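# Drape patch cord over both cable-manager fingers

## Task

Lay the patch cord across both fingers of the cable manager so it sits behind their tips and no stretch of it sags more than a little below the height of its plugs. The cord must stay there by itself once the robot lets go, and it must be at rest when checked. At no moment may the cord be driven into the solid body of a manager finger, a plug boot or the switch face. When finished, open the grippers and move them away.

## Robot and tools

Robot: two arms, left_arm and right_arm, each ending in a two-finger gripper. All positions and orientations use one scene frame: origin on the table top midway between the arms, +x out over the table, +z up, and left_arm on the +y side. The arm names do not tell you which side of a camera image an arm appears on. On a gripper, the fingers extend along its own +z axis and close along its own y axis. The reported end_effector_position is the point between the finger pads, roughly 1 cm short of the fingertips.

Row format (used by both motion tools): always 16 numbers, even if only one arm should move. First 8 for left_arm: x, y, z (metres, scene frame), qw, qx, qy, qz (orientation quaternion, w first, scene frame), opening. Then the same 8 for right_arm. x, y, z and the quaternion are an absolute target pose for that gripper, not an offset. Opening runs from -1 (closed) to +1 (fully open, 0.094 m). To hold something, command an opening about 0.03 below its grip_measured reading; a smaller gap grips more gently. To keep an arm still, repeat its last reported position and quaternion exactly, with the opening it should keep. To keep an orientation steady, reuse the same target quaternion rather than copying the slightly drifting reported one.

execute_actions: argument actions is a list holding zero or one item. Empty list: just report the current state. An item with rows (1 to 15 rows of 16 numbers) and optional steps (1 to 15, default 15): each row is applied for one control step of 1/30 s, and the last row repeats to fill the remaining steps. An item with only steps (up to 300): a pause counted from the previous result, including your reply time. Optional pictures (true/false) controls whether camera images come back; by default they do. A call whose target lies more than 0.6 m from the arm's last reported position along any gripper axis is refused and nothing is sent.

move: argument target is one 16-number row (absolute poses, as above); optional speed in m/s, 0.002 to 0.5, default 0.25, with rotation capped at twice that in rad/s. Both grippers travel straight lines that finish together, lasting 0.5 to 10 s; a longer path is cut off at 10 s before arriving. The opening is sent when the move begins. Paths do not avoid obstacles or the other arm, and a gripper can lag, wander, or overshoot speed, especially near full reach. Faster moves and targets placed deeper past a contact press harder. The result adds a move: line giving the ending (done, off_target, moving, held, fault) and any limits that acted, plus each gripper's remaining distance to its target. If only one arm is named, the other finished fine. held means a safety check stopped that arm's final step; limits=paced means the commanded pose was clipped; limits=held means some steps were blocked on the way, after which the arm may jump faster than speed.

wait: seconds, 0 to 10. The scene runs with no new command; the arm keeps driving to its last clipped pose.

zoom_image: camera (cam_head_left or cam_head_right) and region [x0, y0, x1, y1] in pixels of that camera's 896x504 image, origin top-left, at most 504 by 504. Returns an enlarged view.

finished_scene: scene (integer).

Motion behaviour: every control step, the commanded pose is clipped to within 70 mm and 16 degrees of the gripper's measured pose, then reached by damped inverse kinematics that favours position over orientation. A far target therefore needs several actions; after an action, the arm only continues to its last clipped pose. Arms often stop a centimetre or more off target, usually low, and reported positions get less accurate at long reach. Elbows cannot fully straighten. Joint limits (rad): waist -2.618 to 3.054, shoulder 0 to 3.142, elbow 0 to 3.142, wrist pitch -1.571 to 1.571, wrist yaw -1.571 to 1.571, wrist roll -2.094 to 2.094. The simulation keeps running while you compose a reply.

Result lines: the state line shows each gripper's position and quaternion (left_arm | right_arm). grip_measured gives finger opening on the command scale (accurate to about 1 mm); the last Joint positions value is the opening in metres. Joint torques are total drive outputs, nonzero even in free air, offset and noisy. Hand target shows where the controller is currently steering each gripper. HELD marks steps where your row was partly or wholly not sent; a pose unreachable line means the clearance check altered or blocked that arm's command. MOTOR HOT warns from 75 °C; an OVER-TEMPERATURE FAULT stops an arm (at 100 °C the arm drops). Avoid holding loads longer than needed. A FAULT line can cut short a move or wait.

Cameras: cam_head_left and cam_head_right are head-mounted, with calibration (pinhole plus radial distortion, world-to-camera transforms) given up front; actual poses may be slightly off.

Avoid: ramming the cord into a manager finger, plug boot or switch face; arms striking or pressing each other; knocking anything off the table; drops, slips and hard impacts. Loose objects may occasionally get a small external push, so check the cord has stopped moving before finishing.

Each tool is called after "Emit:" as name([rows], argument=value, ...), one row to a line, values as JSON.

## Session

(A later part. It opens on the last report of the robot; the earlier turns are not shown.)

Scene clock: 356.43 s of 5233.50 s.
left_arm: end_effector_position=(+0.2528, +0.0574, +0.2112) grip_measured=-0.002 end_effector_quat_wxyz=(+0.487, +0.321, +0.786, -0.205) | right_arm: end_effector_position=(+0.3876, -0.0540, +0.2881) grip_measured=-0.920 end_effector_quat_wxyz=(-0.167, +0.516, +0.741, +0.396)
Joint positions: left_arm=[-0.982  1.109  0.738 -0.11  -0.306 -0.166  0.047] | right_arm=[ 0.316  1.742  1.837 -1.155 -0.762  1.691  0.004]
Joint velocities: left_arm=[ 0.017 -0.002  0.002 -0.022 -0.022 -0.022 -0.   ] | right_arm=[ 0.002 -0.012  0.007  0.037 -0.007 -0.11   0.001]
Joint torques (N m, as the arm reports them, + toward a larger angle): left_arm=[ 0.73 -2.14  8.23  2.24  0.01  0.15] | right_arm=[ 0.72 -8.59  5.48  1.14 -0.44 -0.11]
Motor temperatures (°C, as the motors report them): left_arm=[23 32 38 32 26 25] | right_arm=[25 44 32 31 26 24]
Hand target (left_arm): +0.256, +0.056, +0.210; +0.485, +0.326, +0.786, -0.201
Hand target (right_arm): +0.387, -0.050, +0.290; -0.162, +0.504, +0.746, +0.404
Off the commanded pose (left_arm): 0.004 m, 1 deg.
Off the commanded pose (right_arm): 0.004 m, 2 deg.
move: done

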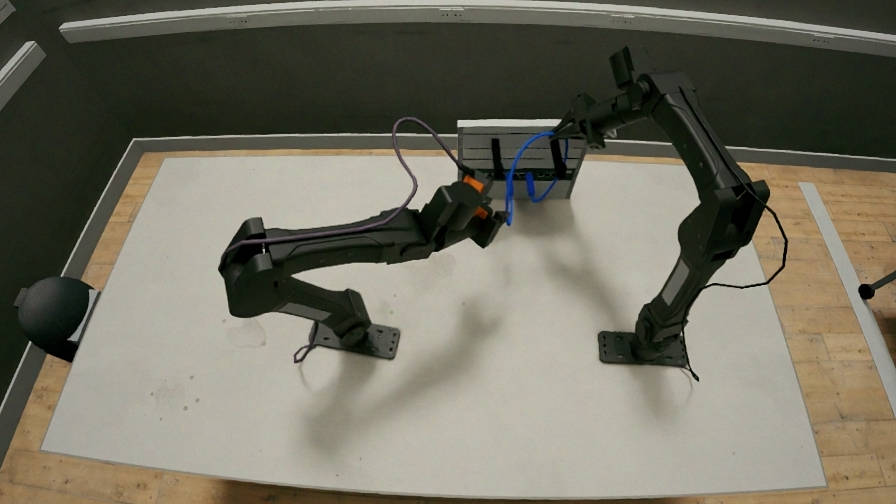

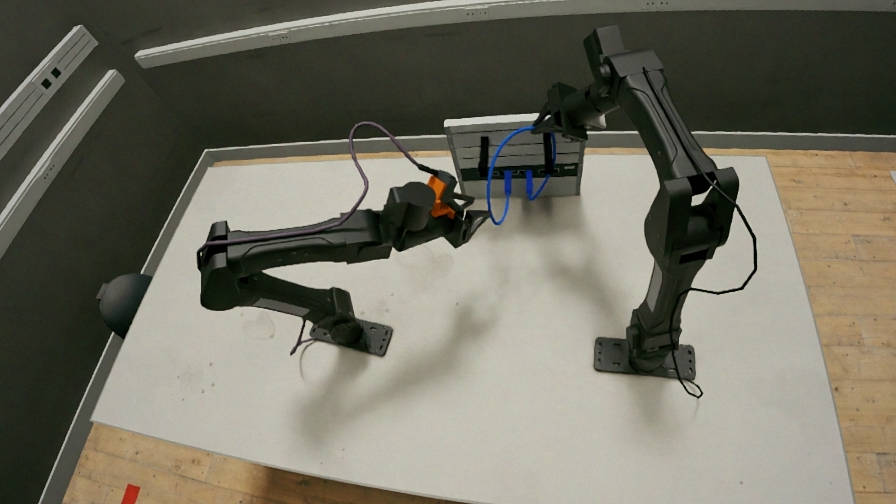

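Emit:
move(target=[0.254,0.04,0.21,0.484,0.325,0.785,-0.201,0.0,0.387,-0.05,0.29,-0.162,0.503,0.745,0.404,-0.96], speed=0.02)

Emit:
zoom_image(camera="cam_head_right", region=[400,100,600,260])

Emit:
zoom_image(camera="cam_head_left", region=[420,100,620,260])

Scene clock: 359.53 s of 5233.50 s.
left_arm: end_effector_position=(+0.2535, +0.0441, +0.2073) grip_measured=-0.002 end_effector_quat_wxyz=(+0.484, +0.328, +0.785, -0.203) | right_arm: end_effector_position=(+0.3876, -0.0540, +0.2881) grip_measured=-0.920 end_effector_quat_wxyz=(-0.167, +0.516, +0.741, +0.396)
Joint positions: left_arm=[-0.999  1.168  0.765 -0.088 -0.314 -0.166  0.047] | right_arm=[ 0.316  1.742  1.837 -1.155 -0.762  1.691  0.004]
Joint velocities: left_arm=[-0.002 -0.017 -0.002  0.007  0.007 -0.051  0.001] | right_arm=[-0.017 -0.002 -0.002 -0.037  0.022 -0.007  0.   ]
Joint torques (N m, as the arm reports them, + toward a larger angle): left_arm=[-0.81 -2.49  8.85  2.29 -0.28 -0.06] | right_arm=[ 0.7  -8.6   5.51  1.15 -0.44 -0.12]
Motor temperatures (°C, as the motors report them): left_arm=[23 32 39 33 26 25] | right_arm=[25 44 32 31 26 24]
Hand target (left_arm): +0.254, +0.040, +0.210; +0.485, +0.326, +0.786, -0.202
Hand target (right_arm): +0.387, -0.050, +0.290; -0.162, +0.504, +0.746, +0.404
Off the commanded pose (left_arm): 0.005 m, 0 deg.
Off the commanded pose (right_arm): 0.004 m, 2 deg.
move: done

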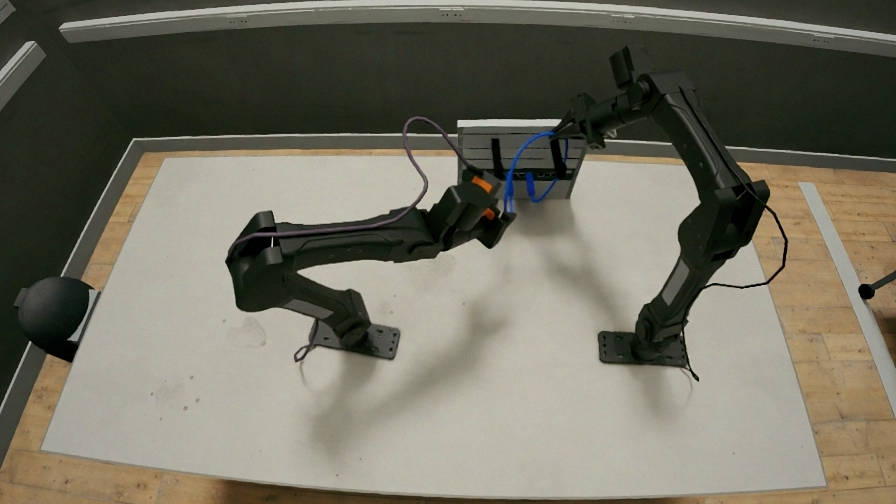

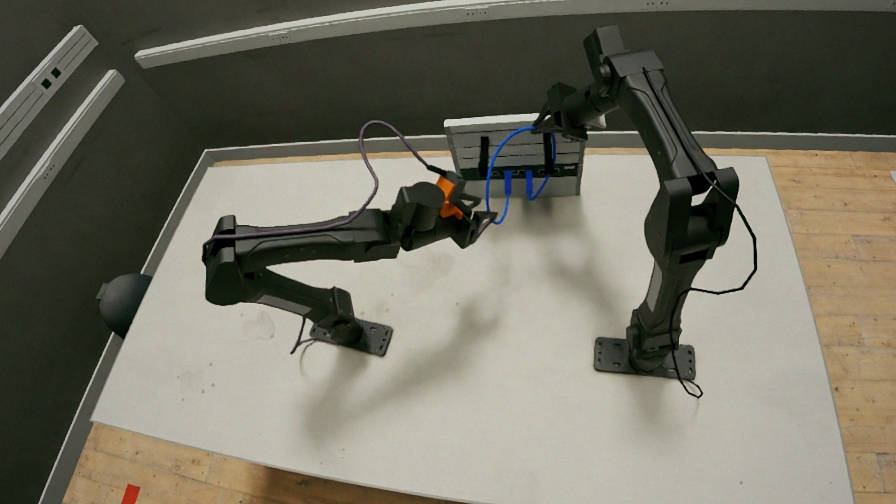

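Region (400, 100, 600, 260) of cam_head_right's 896x504 image, scaled by 2.520, with more detail than that image has; it fills the top 403 rows of this view, and the rest is white.

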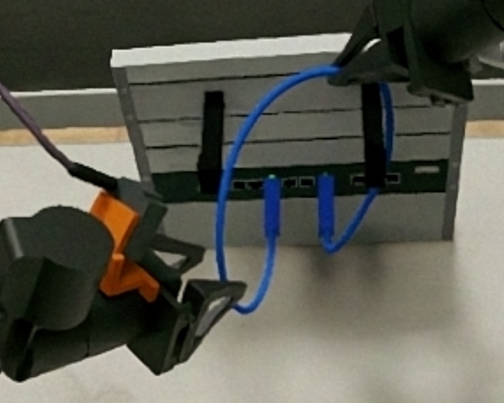

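Region (420, 100, 620, 260) of cam_head_left's 896x504 image, scaled by 2.520, with more detail than that image has; it fills the top 403 rows of this view, and the rest is white.

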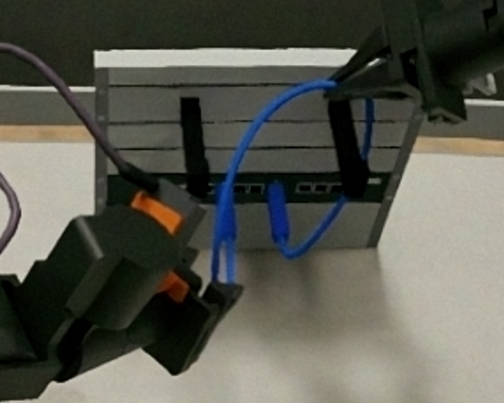

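Emit:
move(target=[0.266,0.028,0.205,0.484,0.325,0.785,-0.201,0.0,0.387,-0.05,0.29,-0.162,0.503,0.745,0.404,-0.96], speed=0.02)

Emit:
zoom_image(camera="cam_head_right", region=[400,100,600,260])

Emit:
zoom_image(camera="cam_head_left", region=[420,100,620,260])

Scene clock: 365.07 s of 5233.50 s.
left_arm: end_effector_position=(+0.2616, +0.0307, +0.2031) grip_measured=-0.002 end_effector_quat_wxyz=(+0.486, +0.325, +0.786, -0.203) | right_arm: end_effector_position=(+0.3876, -0.0540, +0.2881) grip_measured=-0.920 end_effector_quat_wxyz=(-0.167, +0.516, +0.741, +0.396)
Joint positions: left_arm=[-0.994  1.24   0.79  -0.038 -0.314 -0.166  0.047] | right_arm=[ 0.316  1.742  1.837 -1.155 -0.762  1.691  0.004]
Joint velocities: left_arm=[ 0.002 -0.027  0.007 -0.051 -0.022 -0.051  0.   ] | right_arm=[ 0.002  0.007  0.002  0.022 -0.037 -0.051  0.001]
Joint torques (N m, as the arm reports them, + toward a larger angle): left_arm=[ 0.79 -3.15  8.84  2.23 -0.03  0.08] | right_arm=[ 0.73 -8.59  5.46  1.16 -0.44 -0.12]
Motor temperatures (°C, as the motors report them): left_arm=[23 32 39 33 26 25] | right_arm=[25 44 32 31 26 24]
Hand target (left_arm): +0.266, +0.028, +0.205; +0.485, +0.325, +0.786, -0.202
Hand target (right_arm): +0.387, -0.050, +0.290; -0.162, +0.504, +0.746, +0.404
Off the commanded pose (left_arm): 0.005 m, 0 deg.
Off the commanded pose (right_arm): 0.004 m, 2 deg.
After step 90, 1.23 s passed at rest.
move: done

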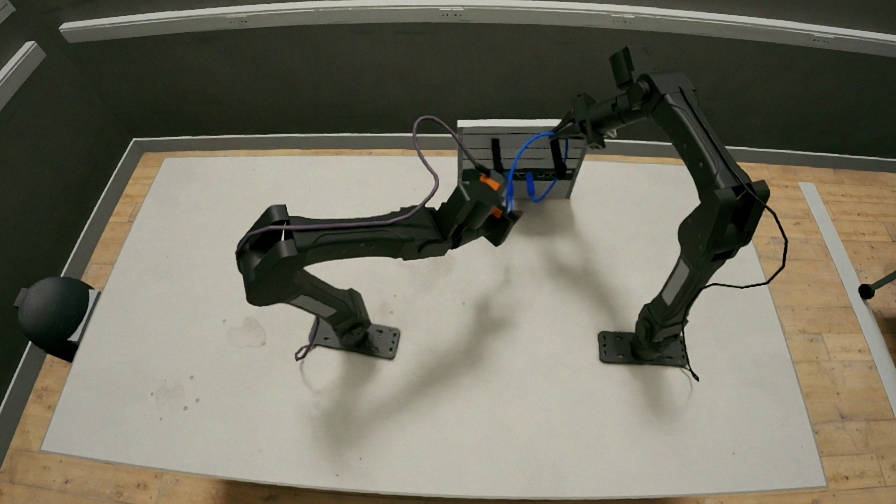

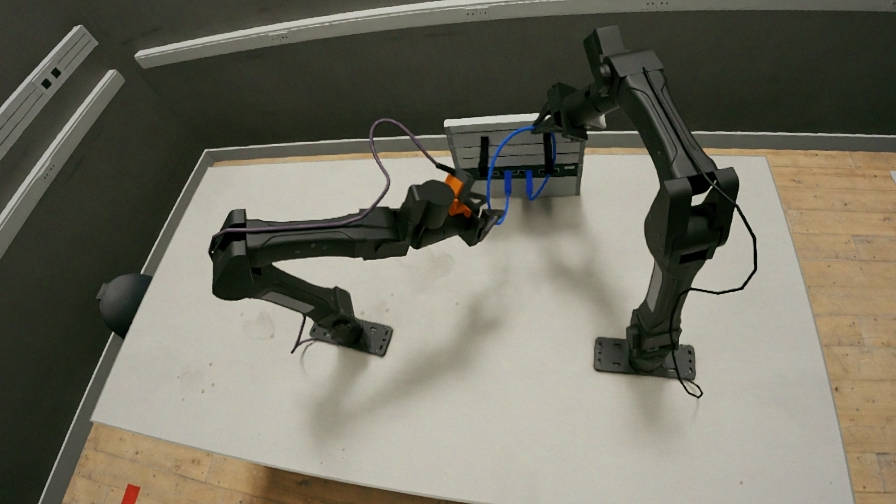

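Region (400, 100, 600, 260) of cam_head_right's 896x504 image, scaled by 2.520, with more detail than that image has; it fills the top 403 rows of this view, and the rest is white.

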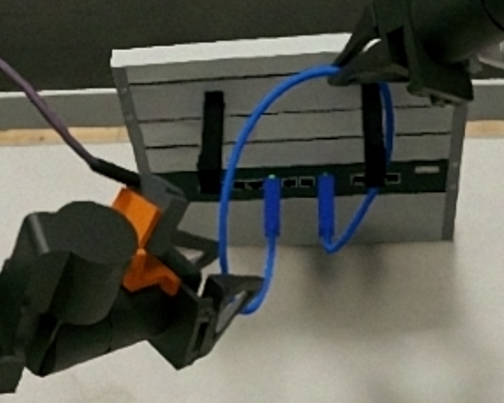

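Region (420, 100, 620, 260) of cam_head_left's 896x504 image, scaled by 2.520, with more detail than that image has; it fills the top 403 rows of this view, and the rest is white.

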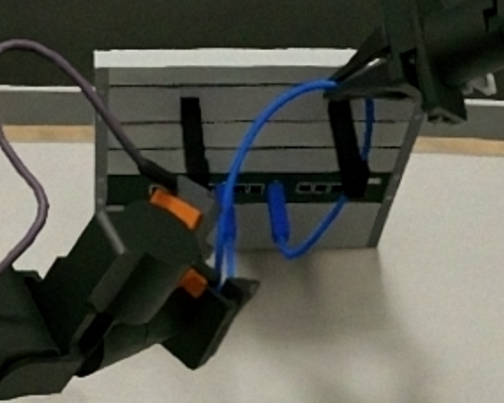

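Emit:
move(target=[0.276,0.018,0.199,0.484,0.325,0.785,-0.201,0.0,0.387,-0.05,0.29,-0.162,0.503,0.745,0.404,-0.96], speed=0.02)

Emit:
zoom_image(camera="cam_head_right", region=[400,100,600,260])

Emit:
move(target=[0.276,0.018,0.199,0.484,0.325,0.785,-0.201,-0.95,0.387,-0.05,0.29,-0.162,0.503,0.745,0.404,-0.96], speed=0.02)

Emit:
zoom_image(camera="cam_head_right", region=[400,100,600,260])

Scene clock: 367.50 s of 5233.50 s.
left_arm: end_effector_position=(+0.2718, +0.0210, +0.1977) grip_measured=-0.002 end_effector_quat_wxyz=(+0.486, +0.322, +0.787, -0.203) | right_arm: end_effector_position=(+0.3876, -0.0540, +0.2881) grip_measured=-0.920 end_effector_quat_wxyz=(-0.167, +0.516, +0.741, +0.396)
Joint positions: left_arm=[-0.976  1.302  0.809  0.008 -0.301 -0.163  0.047] | right_arm=[ 0.316  1.742  1.837 -1.155 -0.762  1.691  0.004]
Joint velocities: left_arm=[ 0.002 -0.007  0.002 -0.051  0.022 -0.007 -0.001] | right_arm=[ 0.007  0.012 -0.012  0.007 -0.11   0.007 -0.001]
Joint torques (N m, as the arm reports them, + toward a larger angle): left_arm=[ 0.67 -3.57  8.79  2.35 -0.04  0.13] | right_arm=[ 0.68 -8.57  5.48  1.16 -0.44 -0.13]
Motor temperatures (°C, as the motors report them): left_arm=[23 32 40 33 26 25] | right_arm=[25 44 32 31 26 24]
Hand target (left_arm): +0.276, +0.018, +0.199; +0.485, +0.326, +0.786, -0.201
Hand target (right_arm): +0.387, -0.050, +0.290; -0.162, +0.504, +0.746, +0.404
Off the commanded pose (left_arm): 0.005 m, 0 deg.
Off the commanded pose (right_arm): 0.004 m, 2 deg.
move: done

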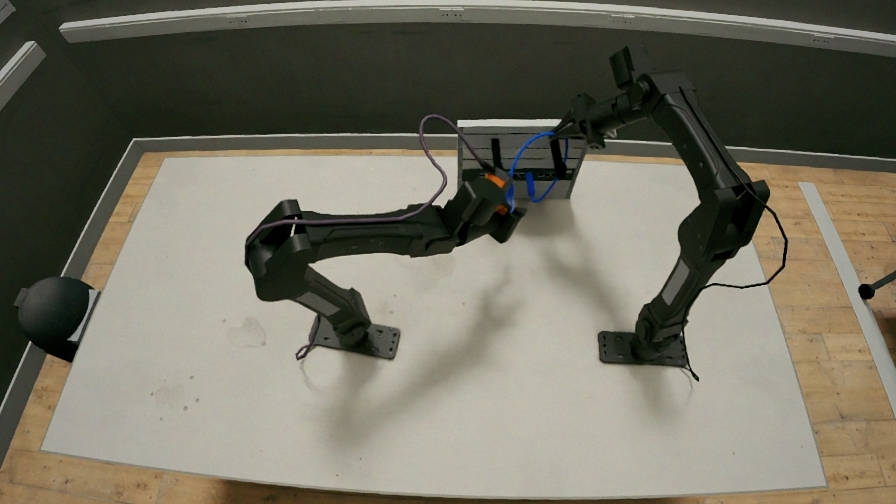

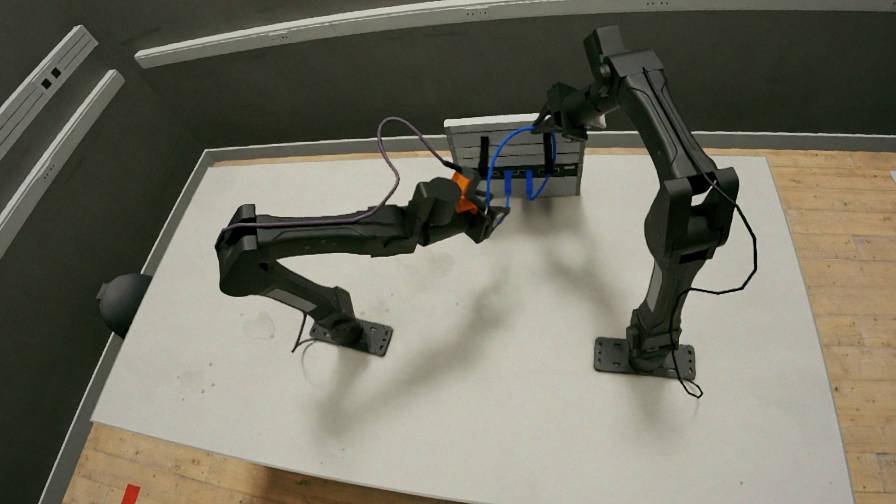

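Region (400, 100, 600, 260) of cam_head_right's 896x504 image, scaled by 2.520, with more detail than that image has; it fills the top 403 rows of this view, and the rest is white.

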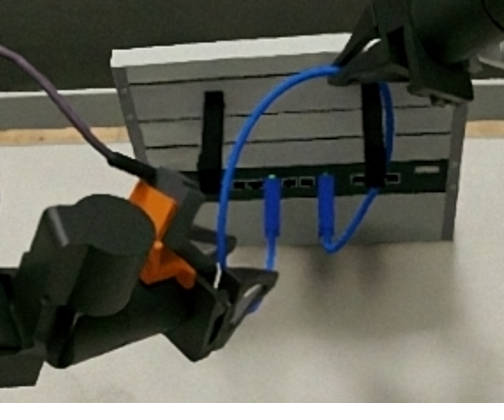

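Scene clock: 368.57 s of 5233.50 s.
left_arm: end_effector_position=(+0.2718, +0.0204, +0.1986) grip_measured=-0.926 end_effector_quat_wxyz=(+0.487, +0.322, +0.786, -0.205) | right_arm: end_effector_position=(+0.3876, -0.0541, +0.2881) grip_measured=-0.920 end_effector_quat_wxyz=(-0.167, +0.516, +0.741, +0.396)
Joint positions: left_arm=[-0.976  1.302  0.809  0.013 -0.3   -0.163  0.003] | right_arm=[ 0.316  1.742  1.837 -1.155 -0.762  1.691  0.004]
Joint velocities: left_arm=[-0.007 -0.007 -0.017  0.007  0.022 -0.007 -0.001] | right_arm=[ 0.002 -0.007 -0.002  0.007  0.081 -0.022 -0.001]
Joint torques (N m, as the arm reports them, + toward a larger angle): left_arm=[ 0.68 -3.56  8.73  2.28 -0.06  0.14] | right_arm=[ 0.73 -8.59  5.49  1.17 -0.44 -0.11]
Motor temperatures (°C, as the motors report them): left_arm=[23 32 40 33 26 25] | right_arm=[25 44 32 31 26 24]
Hand target (left_arm): +0.276, +0.018, +0.199; +0.485, +0.325, +0.786, -0.201
Hand target (right_arm): +0.387, -0.050, +0.290; -0.162, +0.504, +0.746, +0.404
Off the commanded pose (left_arm): 0.005 m, 1 deg.
Off the commanded pose (right_arm): 0.005 m, 2 deg.
move: done

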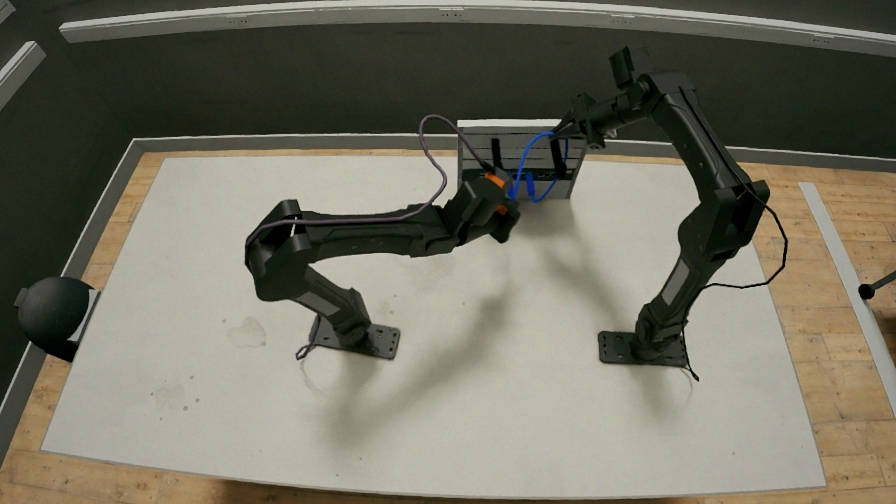

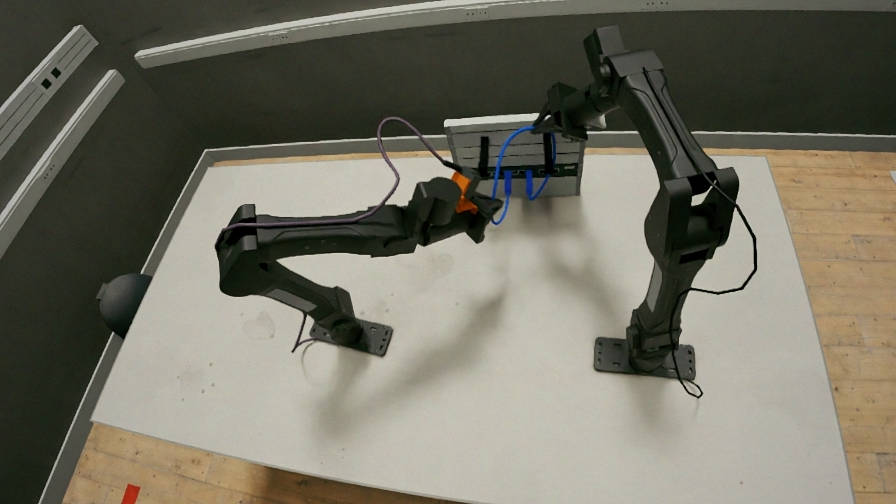

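Region (400, 100, 600, 260) of cam_head_right's 896x504 image, scaled by 2.520, with more detail than that image has; it fills the top 403 rows of this view, and the rest is white.

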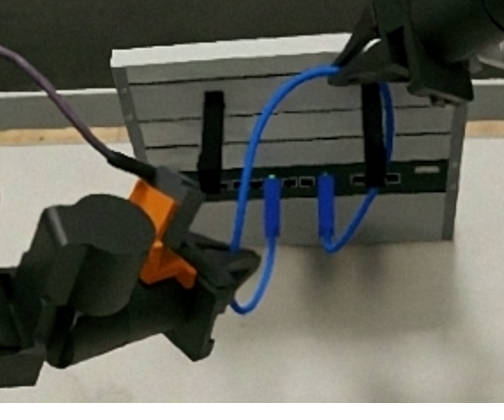

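Emit:
move(target=[0.285,0.06,0.25,0.45,0.414,0.752,-0.244,-0.965,0.387,-0.05,0.29,-0.162,0.503,0.745,0.404,-0.96], speed=0.025)

Emit:
move(target=[0.31,0.09,0.29,0.409,0.495,0.712,-0.284,-0.965,0.387,-0.05,0.29,-0.162,0.503,0.745,0.404,-0.96], speed=0.025)

Emit:
zoom_image(camera="cam_head_right", region=[400,80,620,240])

Emit:
zoom_image(camera="cam_head_left", region=[420,80,640,240])

Scene clock: 376.77 s of 5233.50 s.
left_arm: end_effector_position=(+0.2870, +0.0581, +0.2282) grip_measured=-0.926 end_effector_quat_wxyz=(+0.436, +0.413, +0.765, -0.233) | right_arm: end_effector_position=(+0.3877, -0.0541, +0.2881) grip_measured=-0.920 end_effector_quat_wxyz=(-0.167, +0.516, +0.741, +0.396)
Joint positions: left_arm=[-0.713  1.2    0.924 -0.264  0.108  0.068  0.003] | right_arm=[ 0.316  1.742  1.837 -1.155 -0.762  1.691  0.004]
Joint velocities: left_arm=[-0.002 -0.002 -0.012 -0.007  0.007  0.051  0.001] | right_arm=[-0.002 -0.017  0.017 -0.022 -0.095 -0.051 -0.001]
Joint torques (N m, as the arm reports them, + toward a larger angle): left_arm=[ 0.63 -6.88  9.45  2.18  0.21  0.1 ] | right_arm=[ 0.71 -8.61  5.47  1.17 -0.45 -0.1 ]
Motor temperatures (°C, as the motors report them): left_arm=[23 32 40 34 26 25] | right_arm=[25 44 32 31 26 24]
Hand target (left_arm): +0.285, +0.060, +0.250; +0.452, +0.415, +0.751, -0.243
Hand target (right_arm): +0.387, -0.050, +0.290; -0.162, +0.504, +0.746, +0.404
Off the commanded pose (left_arm): 0.022 m, 3 deg.
Off the commanded pose (right_arm): 0.005 m, 2 deg.
After step 90, 0.50 s passed at rest.
move: off_target (left_arm)

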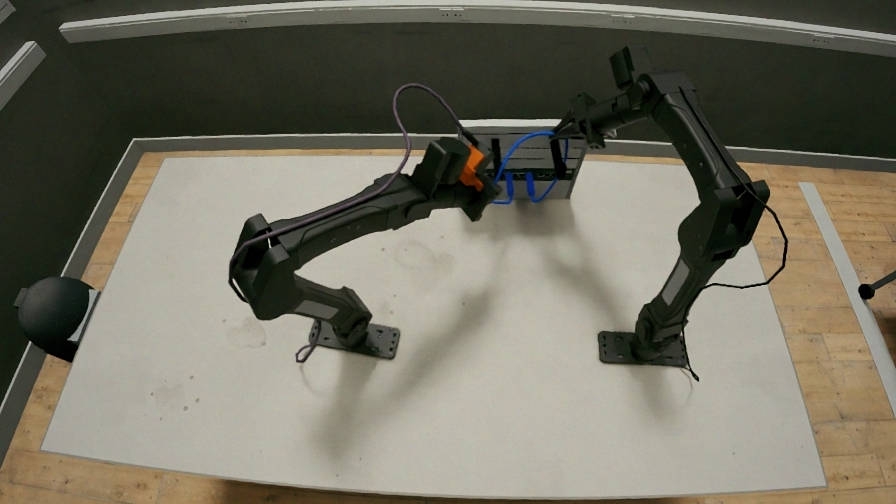

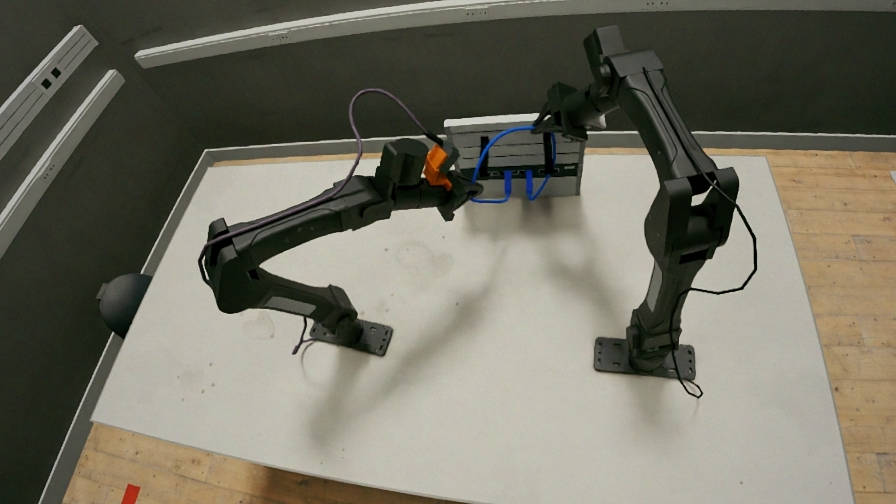

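Scene clock: 381.53 s of 5233.50 s.
left_arm: end_effector_position=(+0.3116, +0.0889, +0.2318) grip_measured=-0.926 end_effector_quat_wxyz=(+0.359, +0.493, +0.749, -0.260) | right_arm: end_effector_position=(+0.3878, -0.0541, +0.2880) grip_measured=-0.920 end_effector_quat_wxyz=(-0.167, +0.517, +0.741, +0.396)
Joint positions: left_arm=[-0.445  1.321  1.136 -0.568  0.479  0.363  0.003] | right_arm=[ 0.316  1.742  1.837 -1.155 -0.761  1.692  0.004]
Joint velocities: left_arm=[-0.002 -0.012 -0.002 -0.051  0.095  0.022 -0.001] | right_arm=[-0.017  0.007 -0.007 -0.022 -0.066 -0.037 -0.   ]
Joint torques (N m, as the arm reports them, + toward a larger angle): left_arm=[  1.84 -10.08  12.95   1.86   0.94   0.12] | right_arm=[ 0.71 -8.61  5.46  1.16 -0.46 -0.13]
Motor temperatures (°C, as the motors report them): left_arm=[23 33 42 34 26 25] | right_arm=[25 44 32 31 26 24]
Hand target (left_arm): +0.308, +0.091, +0.288; +0.411, +0.496, +0.711, -0.281
Hand target (right_arm): +0.387, -0.050, +0.290; -0.162, +0.504, +0.746, +0.404
Off the commanded pose (left_arm): 0.058 m, 8 deg.
Off the commanded pose (right_arm): 0.005 m, 2 deg.
move: off_target (left_arm)

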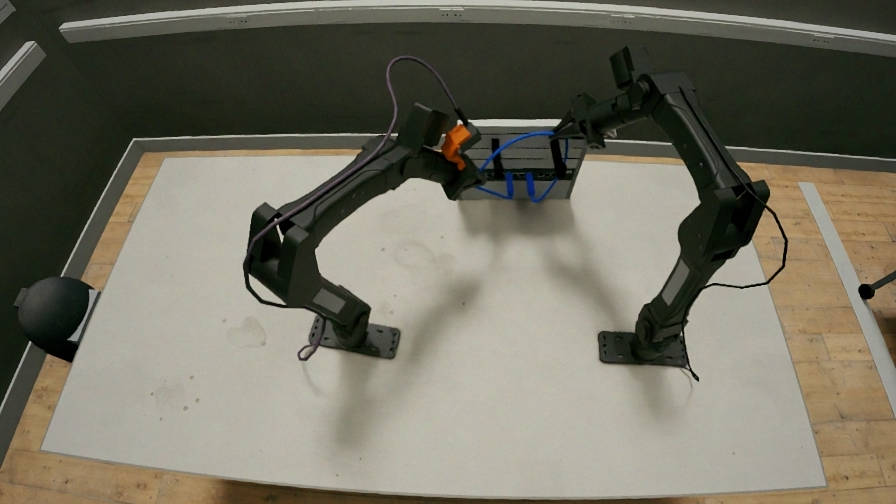

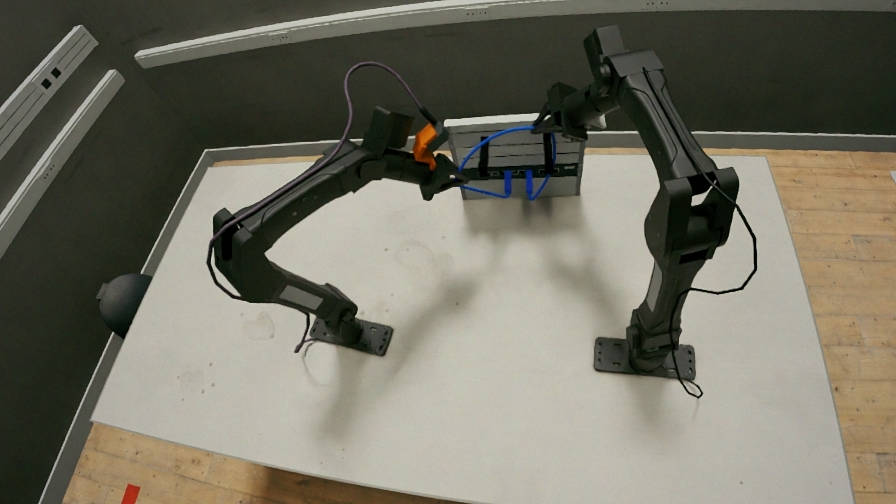

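Region (400, 80, 620, 240) of cam_head_right's 896x504 image, scaled by 2.291, with more detail than that image has; it fills the top 367 rows of this view, and the rest is white.

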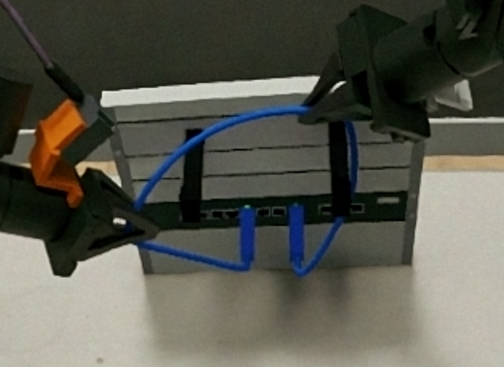

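Region (420, 80, 640, 240) of cam_head_left's 896x504 image, scaled by 2.291, with more detail than that image has; it fills the top 367 rows of this view, and the rest is white.

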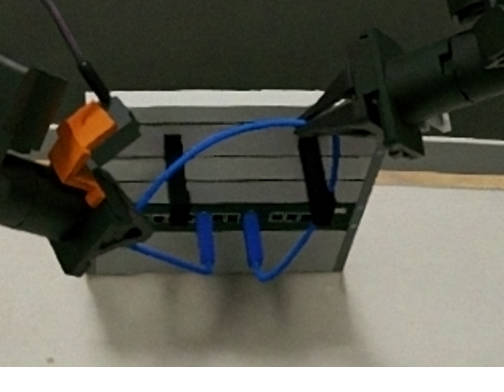

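Emit:
move(target=[0.278,0.022,0.205,0.484,0.325,0.785,-0.201,-0.965,0.387,-0.05,0.29,-0.162,0.503,0.745,0.404,-0.96], speed=0.04)

Emit:
move(target=[0.278,0.022,0.205,0.484,0.325,0.785,-0.201,-0.4,0.387,-0.05,0.29,-0.162,0.503,0.745,0.404,-0.96], speed=0.02)

Emit:
move(target=[0.288,0.018,0.262,0.484,0.325,0.785,-0.201,-0.4,0.387,-0.05,0.29,-0.162,0.503,0.745,0.404,-0.96], speed=0.02)

Emit:
zoom_image(camera="cam_head_right", region=[400,80,620,240])

Emit:
zoom_image(camera="cam_head_left", region=[420,80,640,240])

Scene clock: 389.63 s of 5233.50 s.
left_arm: end_effector_position=(+0.2790, +0.0221, +0.2192) grip_measured=-0.926 end_effector_quat_wxyz=(+0.493, +0.324, +0.779, -0.212) | right_arm: end_effector_position=(+0.3880, -0.0541, +0.2881) grip_measured=-0.920 end_effector_quat_wxyz=(-0.167, +0.517, +0.741, +0.396)
Joint positions: left_arm=[-0.942  1.283  0.86  -0.032 -0.26  -0.137  0.003] | right_arm=[ 0.316  1.742  1.837 -1.153 -0.761  1.692  0.004]
Joint velocities: left_arm=[ 0.007  0.017  0.007  0.051  0.022 -0.066 -0.   ] | right_arm=[-0.032  0.002 -0.012 -0.007  0.022 -0.022 -0.   ]
Joint torques (N m, as the arm reports them, + toward a larger angle): left_arm=[-0.74 -3.65  6.12  2.36 -0.3  -0.07] | right_arm=[ 0.73 -8.63  5.47  1.15 -0.47 -0.13]
Motor temperatures (°C, as the motors report them): left_arm=[23 34 41 34 26 25] | right_arm=[25 44 32 31 26 24]
Hand target (left_arm): +0.277, +0.023, +0.205; +0.483, +0.325, +0.787, -0.201
Hand target (right_arm): +0.387, -0.050, +0.290; -0.162, +0.504, +0.746, +0.404
Off the commanded pose (left_arm): 0.014 m, 2 deg.
Off the commanded pose (right_arm): 0.005 m, 2 deg.
move: off_target (left_arm)

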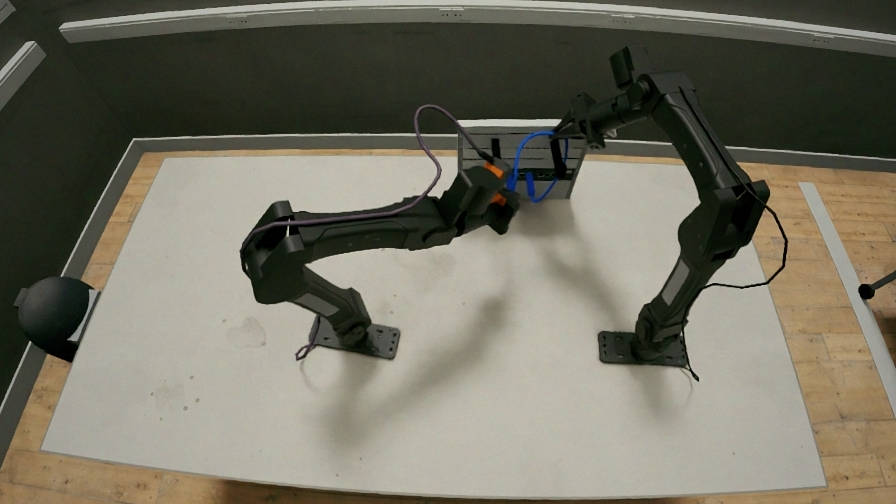

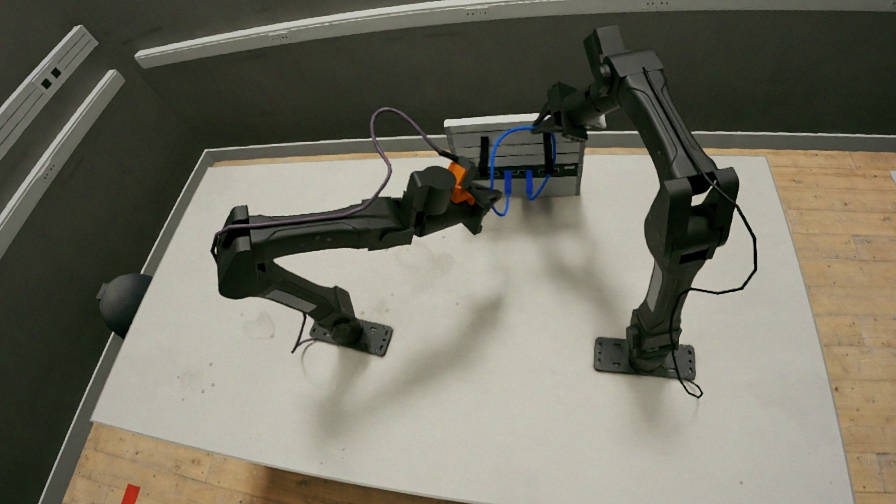

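Scene clock: 390.70 s of 5233.50 s.
left_arm: end_effector_position=(+0.2801, +0.0213, +0.2221) grip_measured=-0.402 end_effector_quat_wxyz=(+0.498, +0.321, +0.777, -0.214) | right_arm: end_effector_position=(+0.3880, -0.0541, +0.2881) grip_measured=-0.920 end_effector_quat_wxyz=(-0.166, +0.516, +0.741, +0.396)
Joint positions: left_arm=[-0.942  1.283  0.86  -0.019 -0.264 -0.137  0.028] | right_arm=[ 0.316  1.742  1.837 -1.153 -0.761  1.691  0.004]
Joint velocities: left_arm=[-0.002  0.007  0.002 -0.11  -0.022 -0.081  0.   ] | right_arm=[ 0.017  0.017 -0.002 -0.022 -0.022 -0.037 -0.   ]
Joint torques (N m, as the arm reports them, + toward a larger angle): left_arm=[-0.7  -3.42  6.02  2.34 -0.3  -0.08] | right_arm=[ 0.72 -8.6   5.49  1.16 -0.47 -0.13]
Motor temperatures (°C, as the motors report them): left_arm=[23 34 41 34 26 25] | right_arm=[25 44 32 31 26 24]
Hand target (left_arm): +0.278, +0.022, +0.205; +0.485, +0.326, +0.786, -0.201
Hand target (right_arm): +0.387, -0.050, +0.290; -0.162, +0.504, +0.746, +0.404
Off the commanded pose (left_arm): 0.017 m, 2 deg.
Off the commanded pose (right_arm): 0.005 m, 2 deg.
move: off_target (left_arm)

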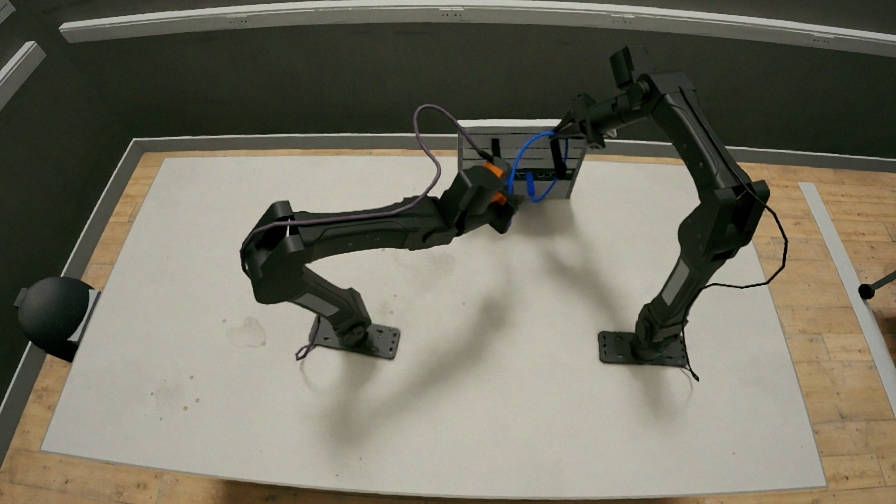

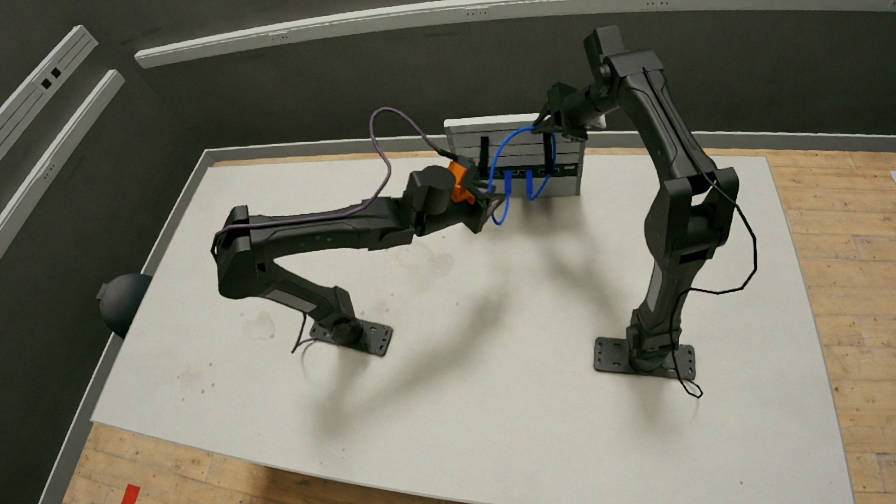

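Scene clock: 393.00 s of 5233.50 s.
left_arm: end_effector_position=(+0.2844, +0.0193, +0.2689) grip_measured=-0.402 end_effector_quat_wxyz=(+0.497, +0.319, +0.779, -0.211) | right_arm: end_effector_position=(+0.3880, -0.0541, +0.2881) grip_measured=-0.920 end_effector_quat_wxyz=(-0.166, +0.516, +0.741, +0.396)
Joint positions: left_arm=[-0.935  1.284  1.052 -0.215 -0.264 -0.137  0.028] | right_arm=[ 0.316  1.742  1.837 -1.153 -0.761  1.691  0.004]
Joint velocities: left_arm=[-0.012  0.037 -0.007 -0.007 -0.007  0.022 -0.   ] | right_arm=[-0.002  0.017 -0.032 -0.007  0.051 -0.066 -0.001]
Joint torques (N m, as the arm reports them, + toward a larger angle): left_arm=[ 0.72 -3.14  8.84  2.09  0.01  0.06] | right_arm=[ 0.69 -8.61  5.46  1.16 -0.47 -0.11]
Motor temperatures (°C, as the motors report them): left_arm=[23 33 41 34 26 25] | right_arm=[25 44 32 31 26 24]
Hand target (left_arm): +0.288, +0.018, +0.262; +0.485, +0.325, +0.786, -0.202
Hand target (right_arm): +0.387, -0.050, +0.290; -0.162, +0.504, +0.746, +0.404
Off the commanded pose (left_arm): 0.008 m, 2 deg.
Off the commanded pose (right_arm): 0.005 m, 2 deg.
move: done

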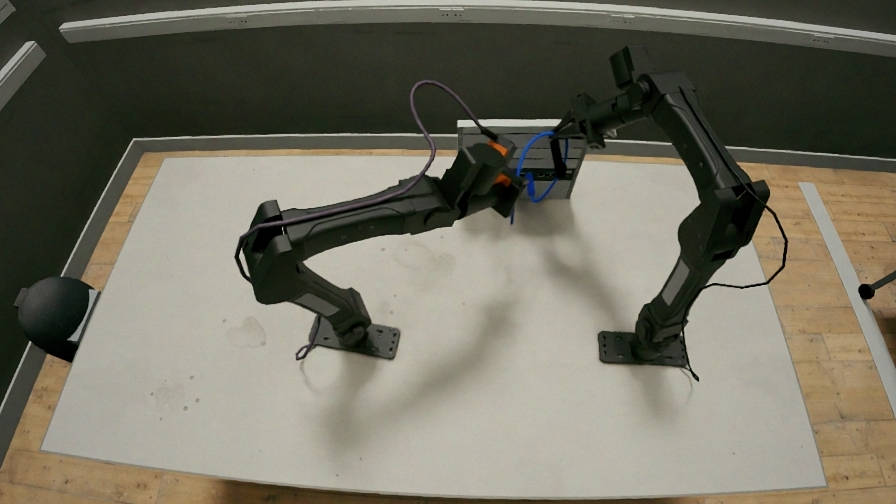

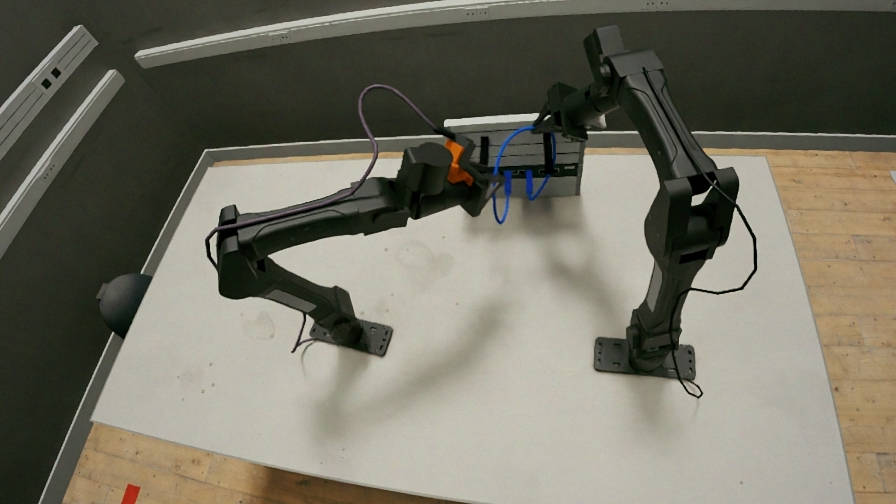

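Region (400, 80, 620, 240) of cam_head_right's 896x504 image, scaled by 2.291, with more detail than that image has; it fills the top 367 rows of this view, and the rest is white.

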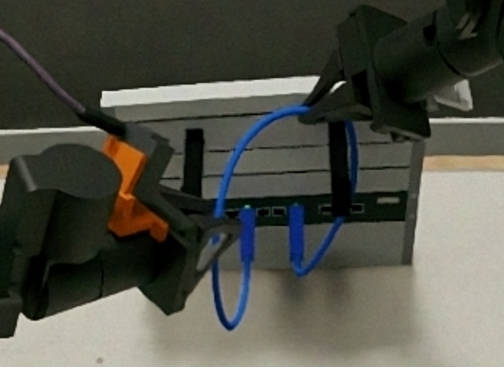

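Region (420, 80, 640, 240) of cam_head_left's 896x504 image, scaled by 2.291, with more detail than that image has; it fills the top 367 rows of this view, and the rest is white.

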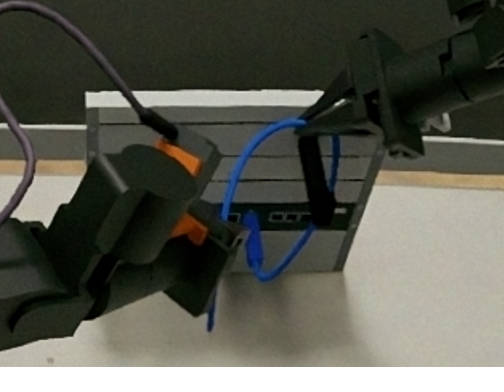

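Emit:
move(target=[0.29,0.016,0.26,0.484,0.325,0.785,-0.201,-0.965,0.387,-0.05,0.29,-0.162,0.503,0.745,0.404,-0.96], speed=0.02)

Emit:
zoom_image(camera="cam_head_right", region=[400,80,620,240])

Scene clock: 394.90 s of 5233.50 s.
left_arm: end_effector_position=(+0.2847, +0.0181, +0.2641) grip_measured=-0.921 end_effector_quat_wxyz=(+0.492, +0.322, +0.782, -0.208) | right_arm: end_effector_position=(+0.3880, -0.0542, +0.2880) grip_measured=-0.920 end_effector_quat_wxyz=(-0.166, +0.516, +0.741, +0.396)
Joint positions: left_arm=[-0.935  1.295  1.052 -0.218 -0.263 -0.137  0.004] | right_arm=[ 0.316  1.742  1.837 -1.154 -0.761  1.691  0.004]
Joint velocities: left_arm=[ 0.002 -0.007 -0.022  0.037 -0.007 -0.007  0.001] | right_arm=[ 0.007 -0.002  0.007 -0.051  0.007  0.007  0.001]
Joint torques (N m, as the arm reports them, + toward a larger angle): left_arm=[ 0.99 -2.97  8.92  2.23  0.01  0.08] | right_arm=[ 0.72 -8.58  5.51  1.14 -0.47 -0.12]
Motor temperatures (°C, as the motors report them): left_arm=[23 33 41 34 26 25] | right_arm=[25 45 32 31 26 24]
Hand target (left_arm): +0.290, +0.016, +0.260; +0.485, +0.325, +0.786, -0.202
Hand target (right_arm): +0.387, -0.050, +0.290; -0.162, +0.504, +0.746, +0.404
Off the commanded pose (left_arm): 0.007 m, 1 deg.
Off the commanded pose (right_arm): 0.005 m, 2 deg.
move: done

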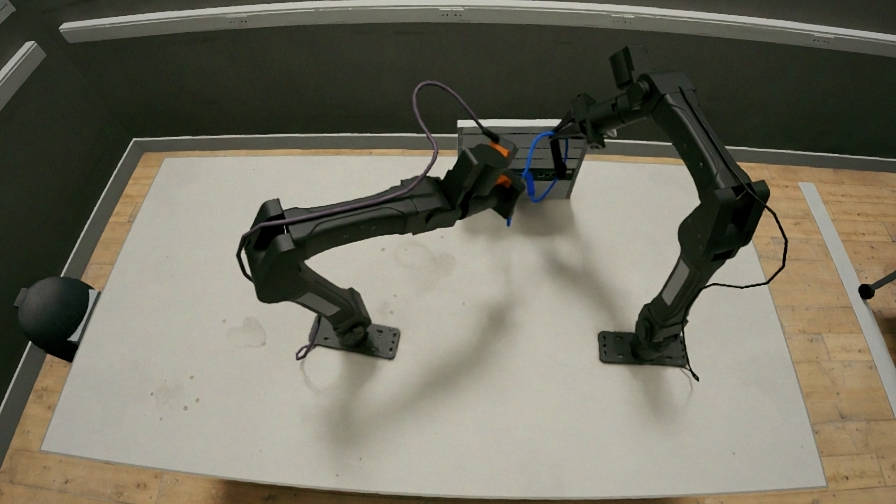

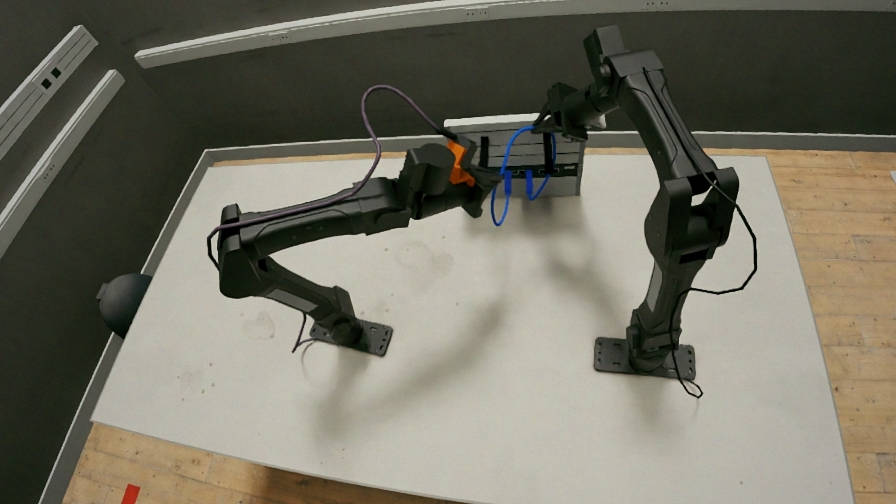

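Region (400, 80, 620, 240) of cam_head_right's 896x504 image, scaled by 2.291, with more detail than that image has; it fills the top 367 rows of this view, and the rest is white.

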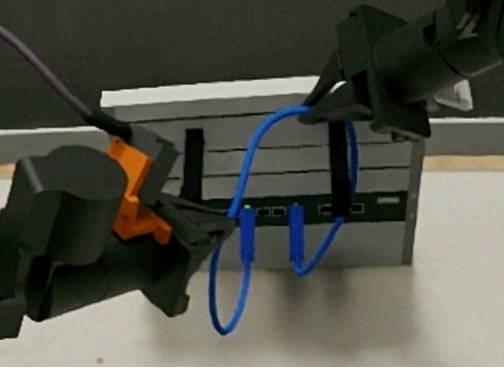

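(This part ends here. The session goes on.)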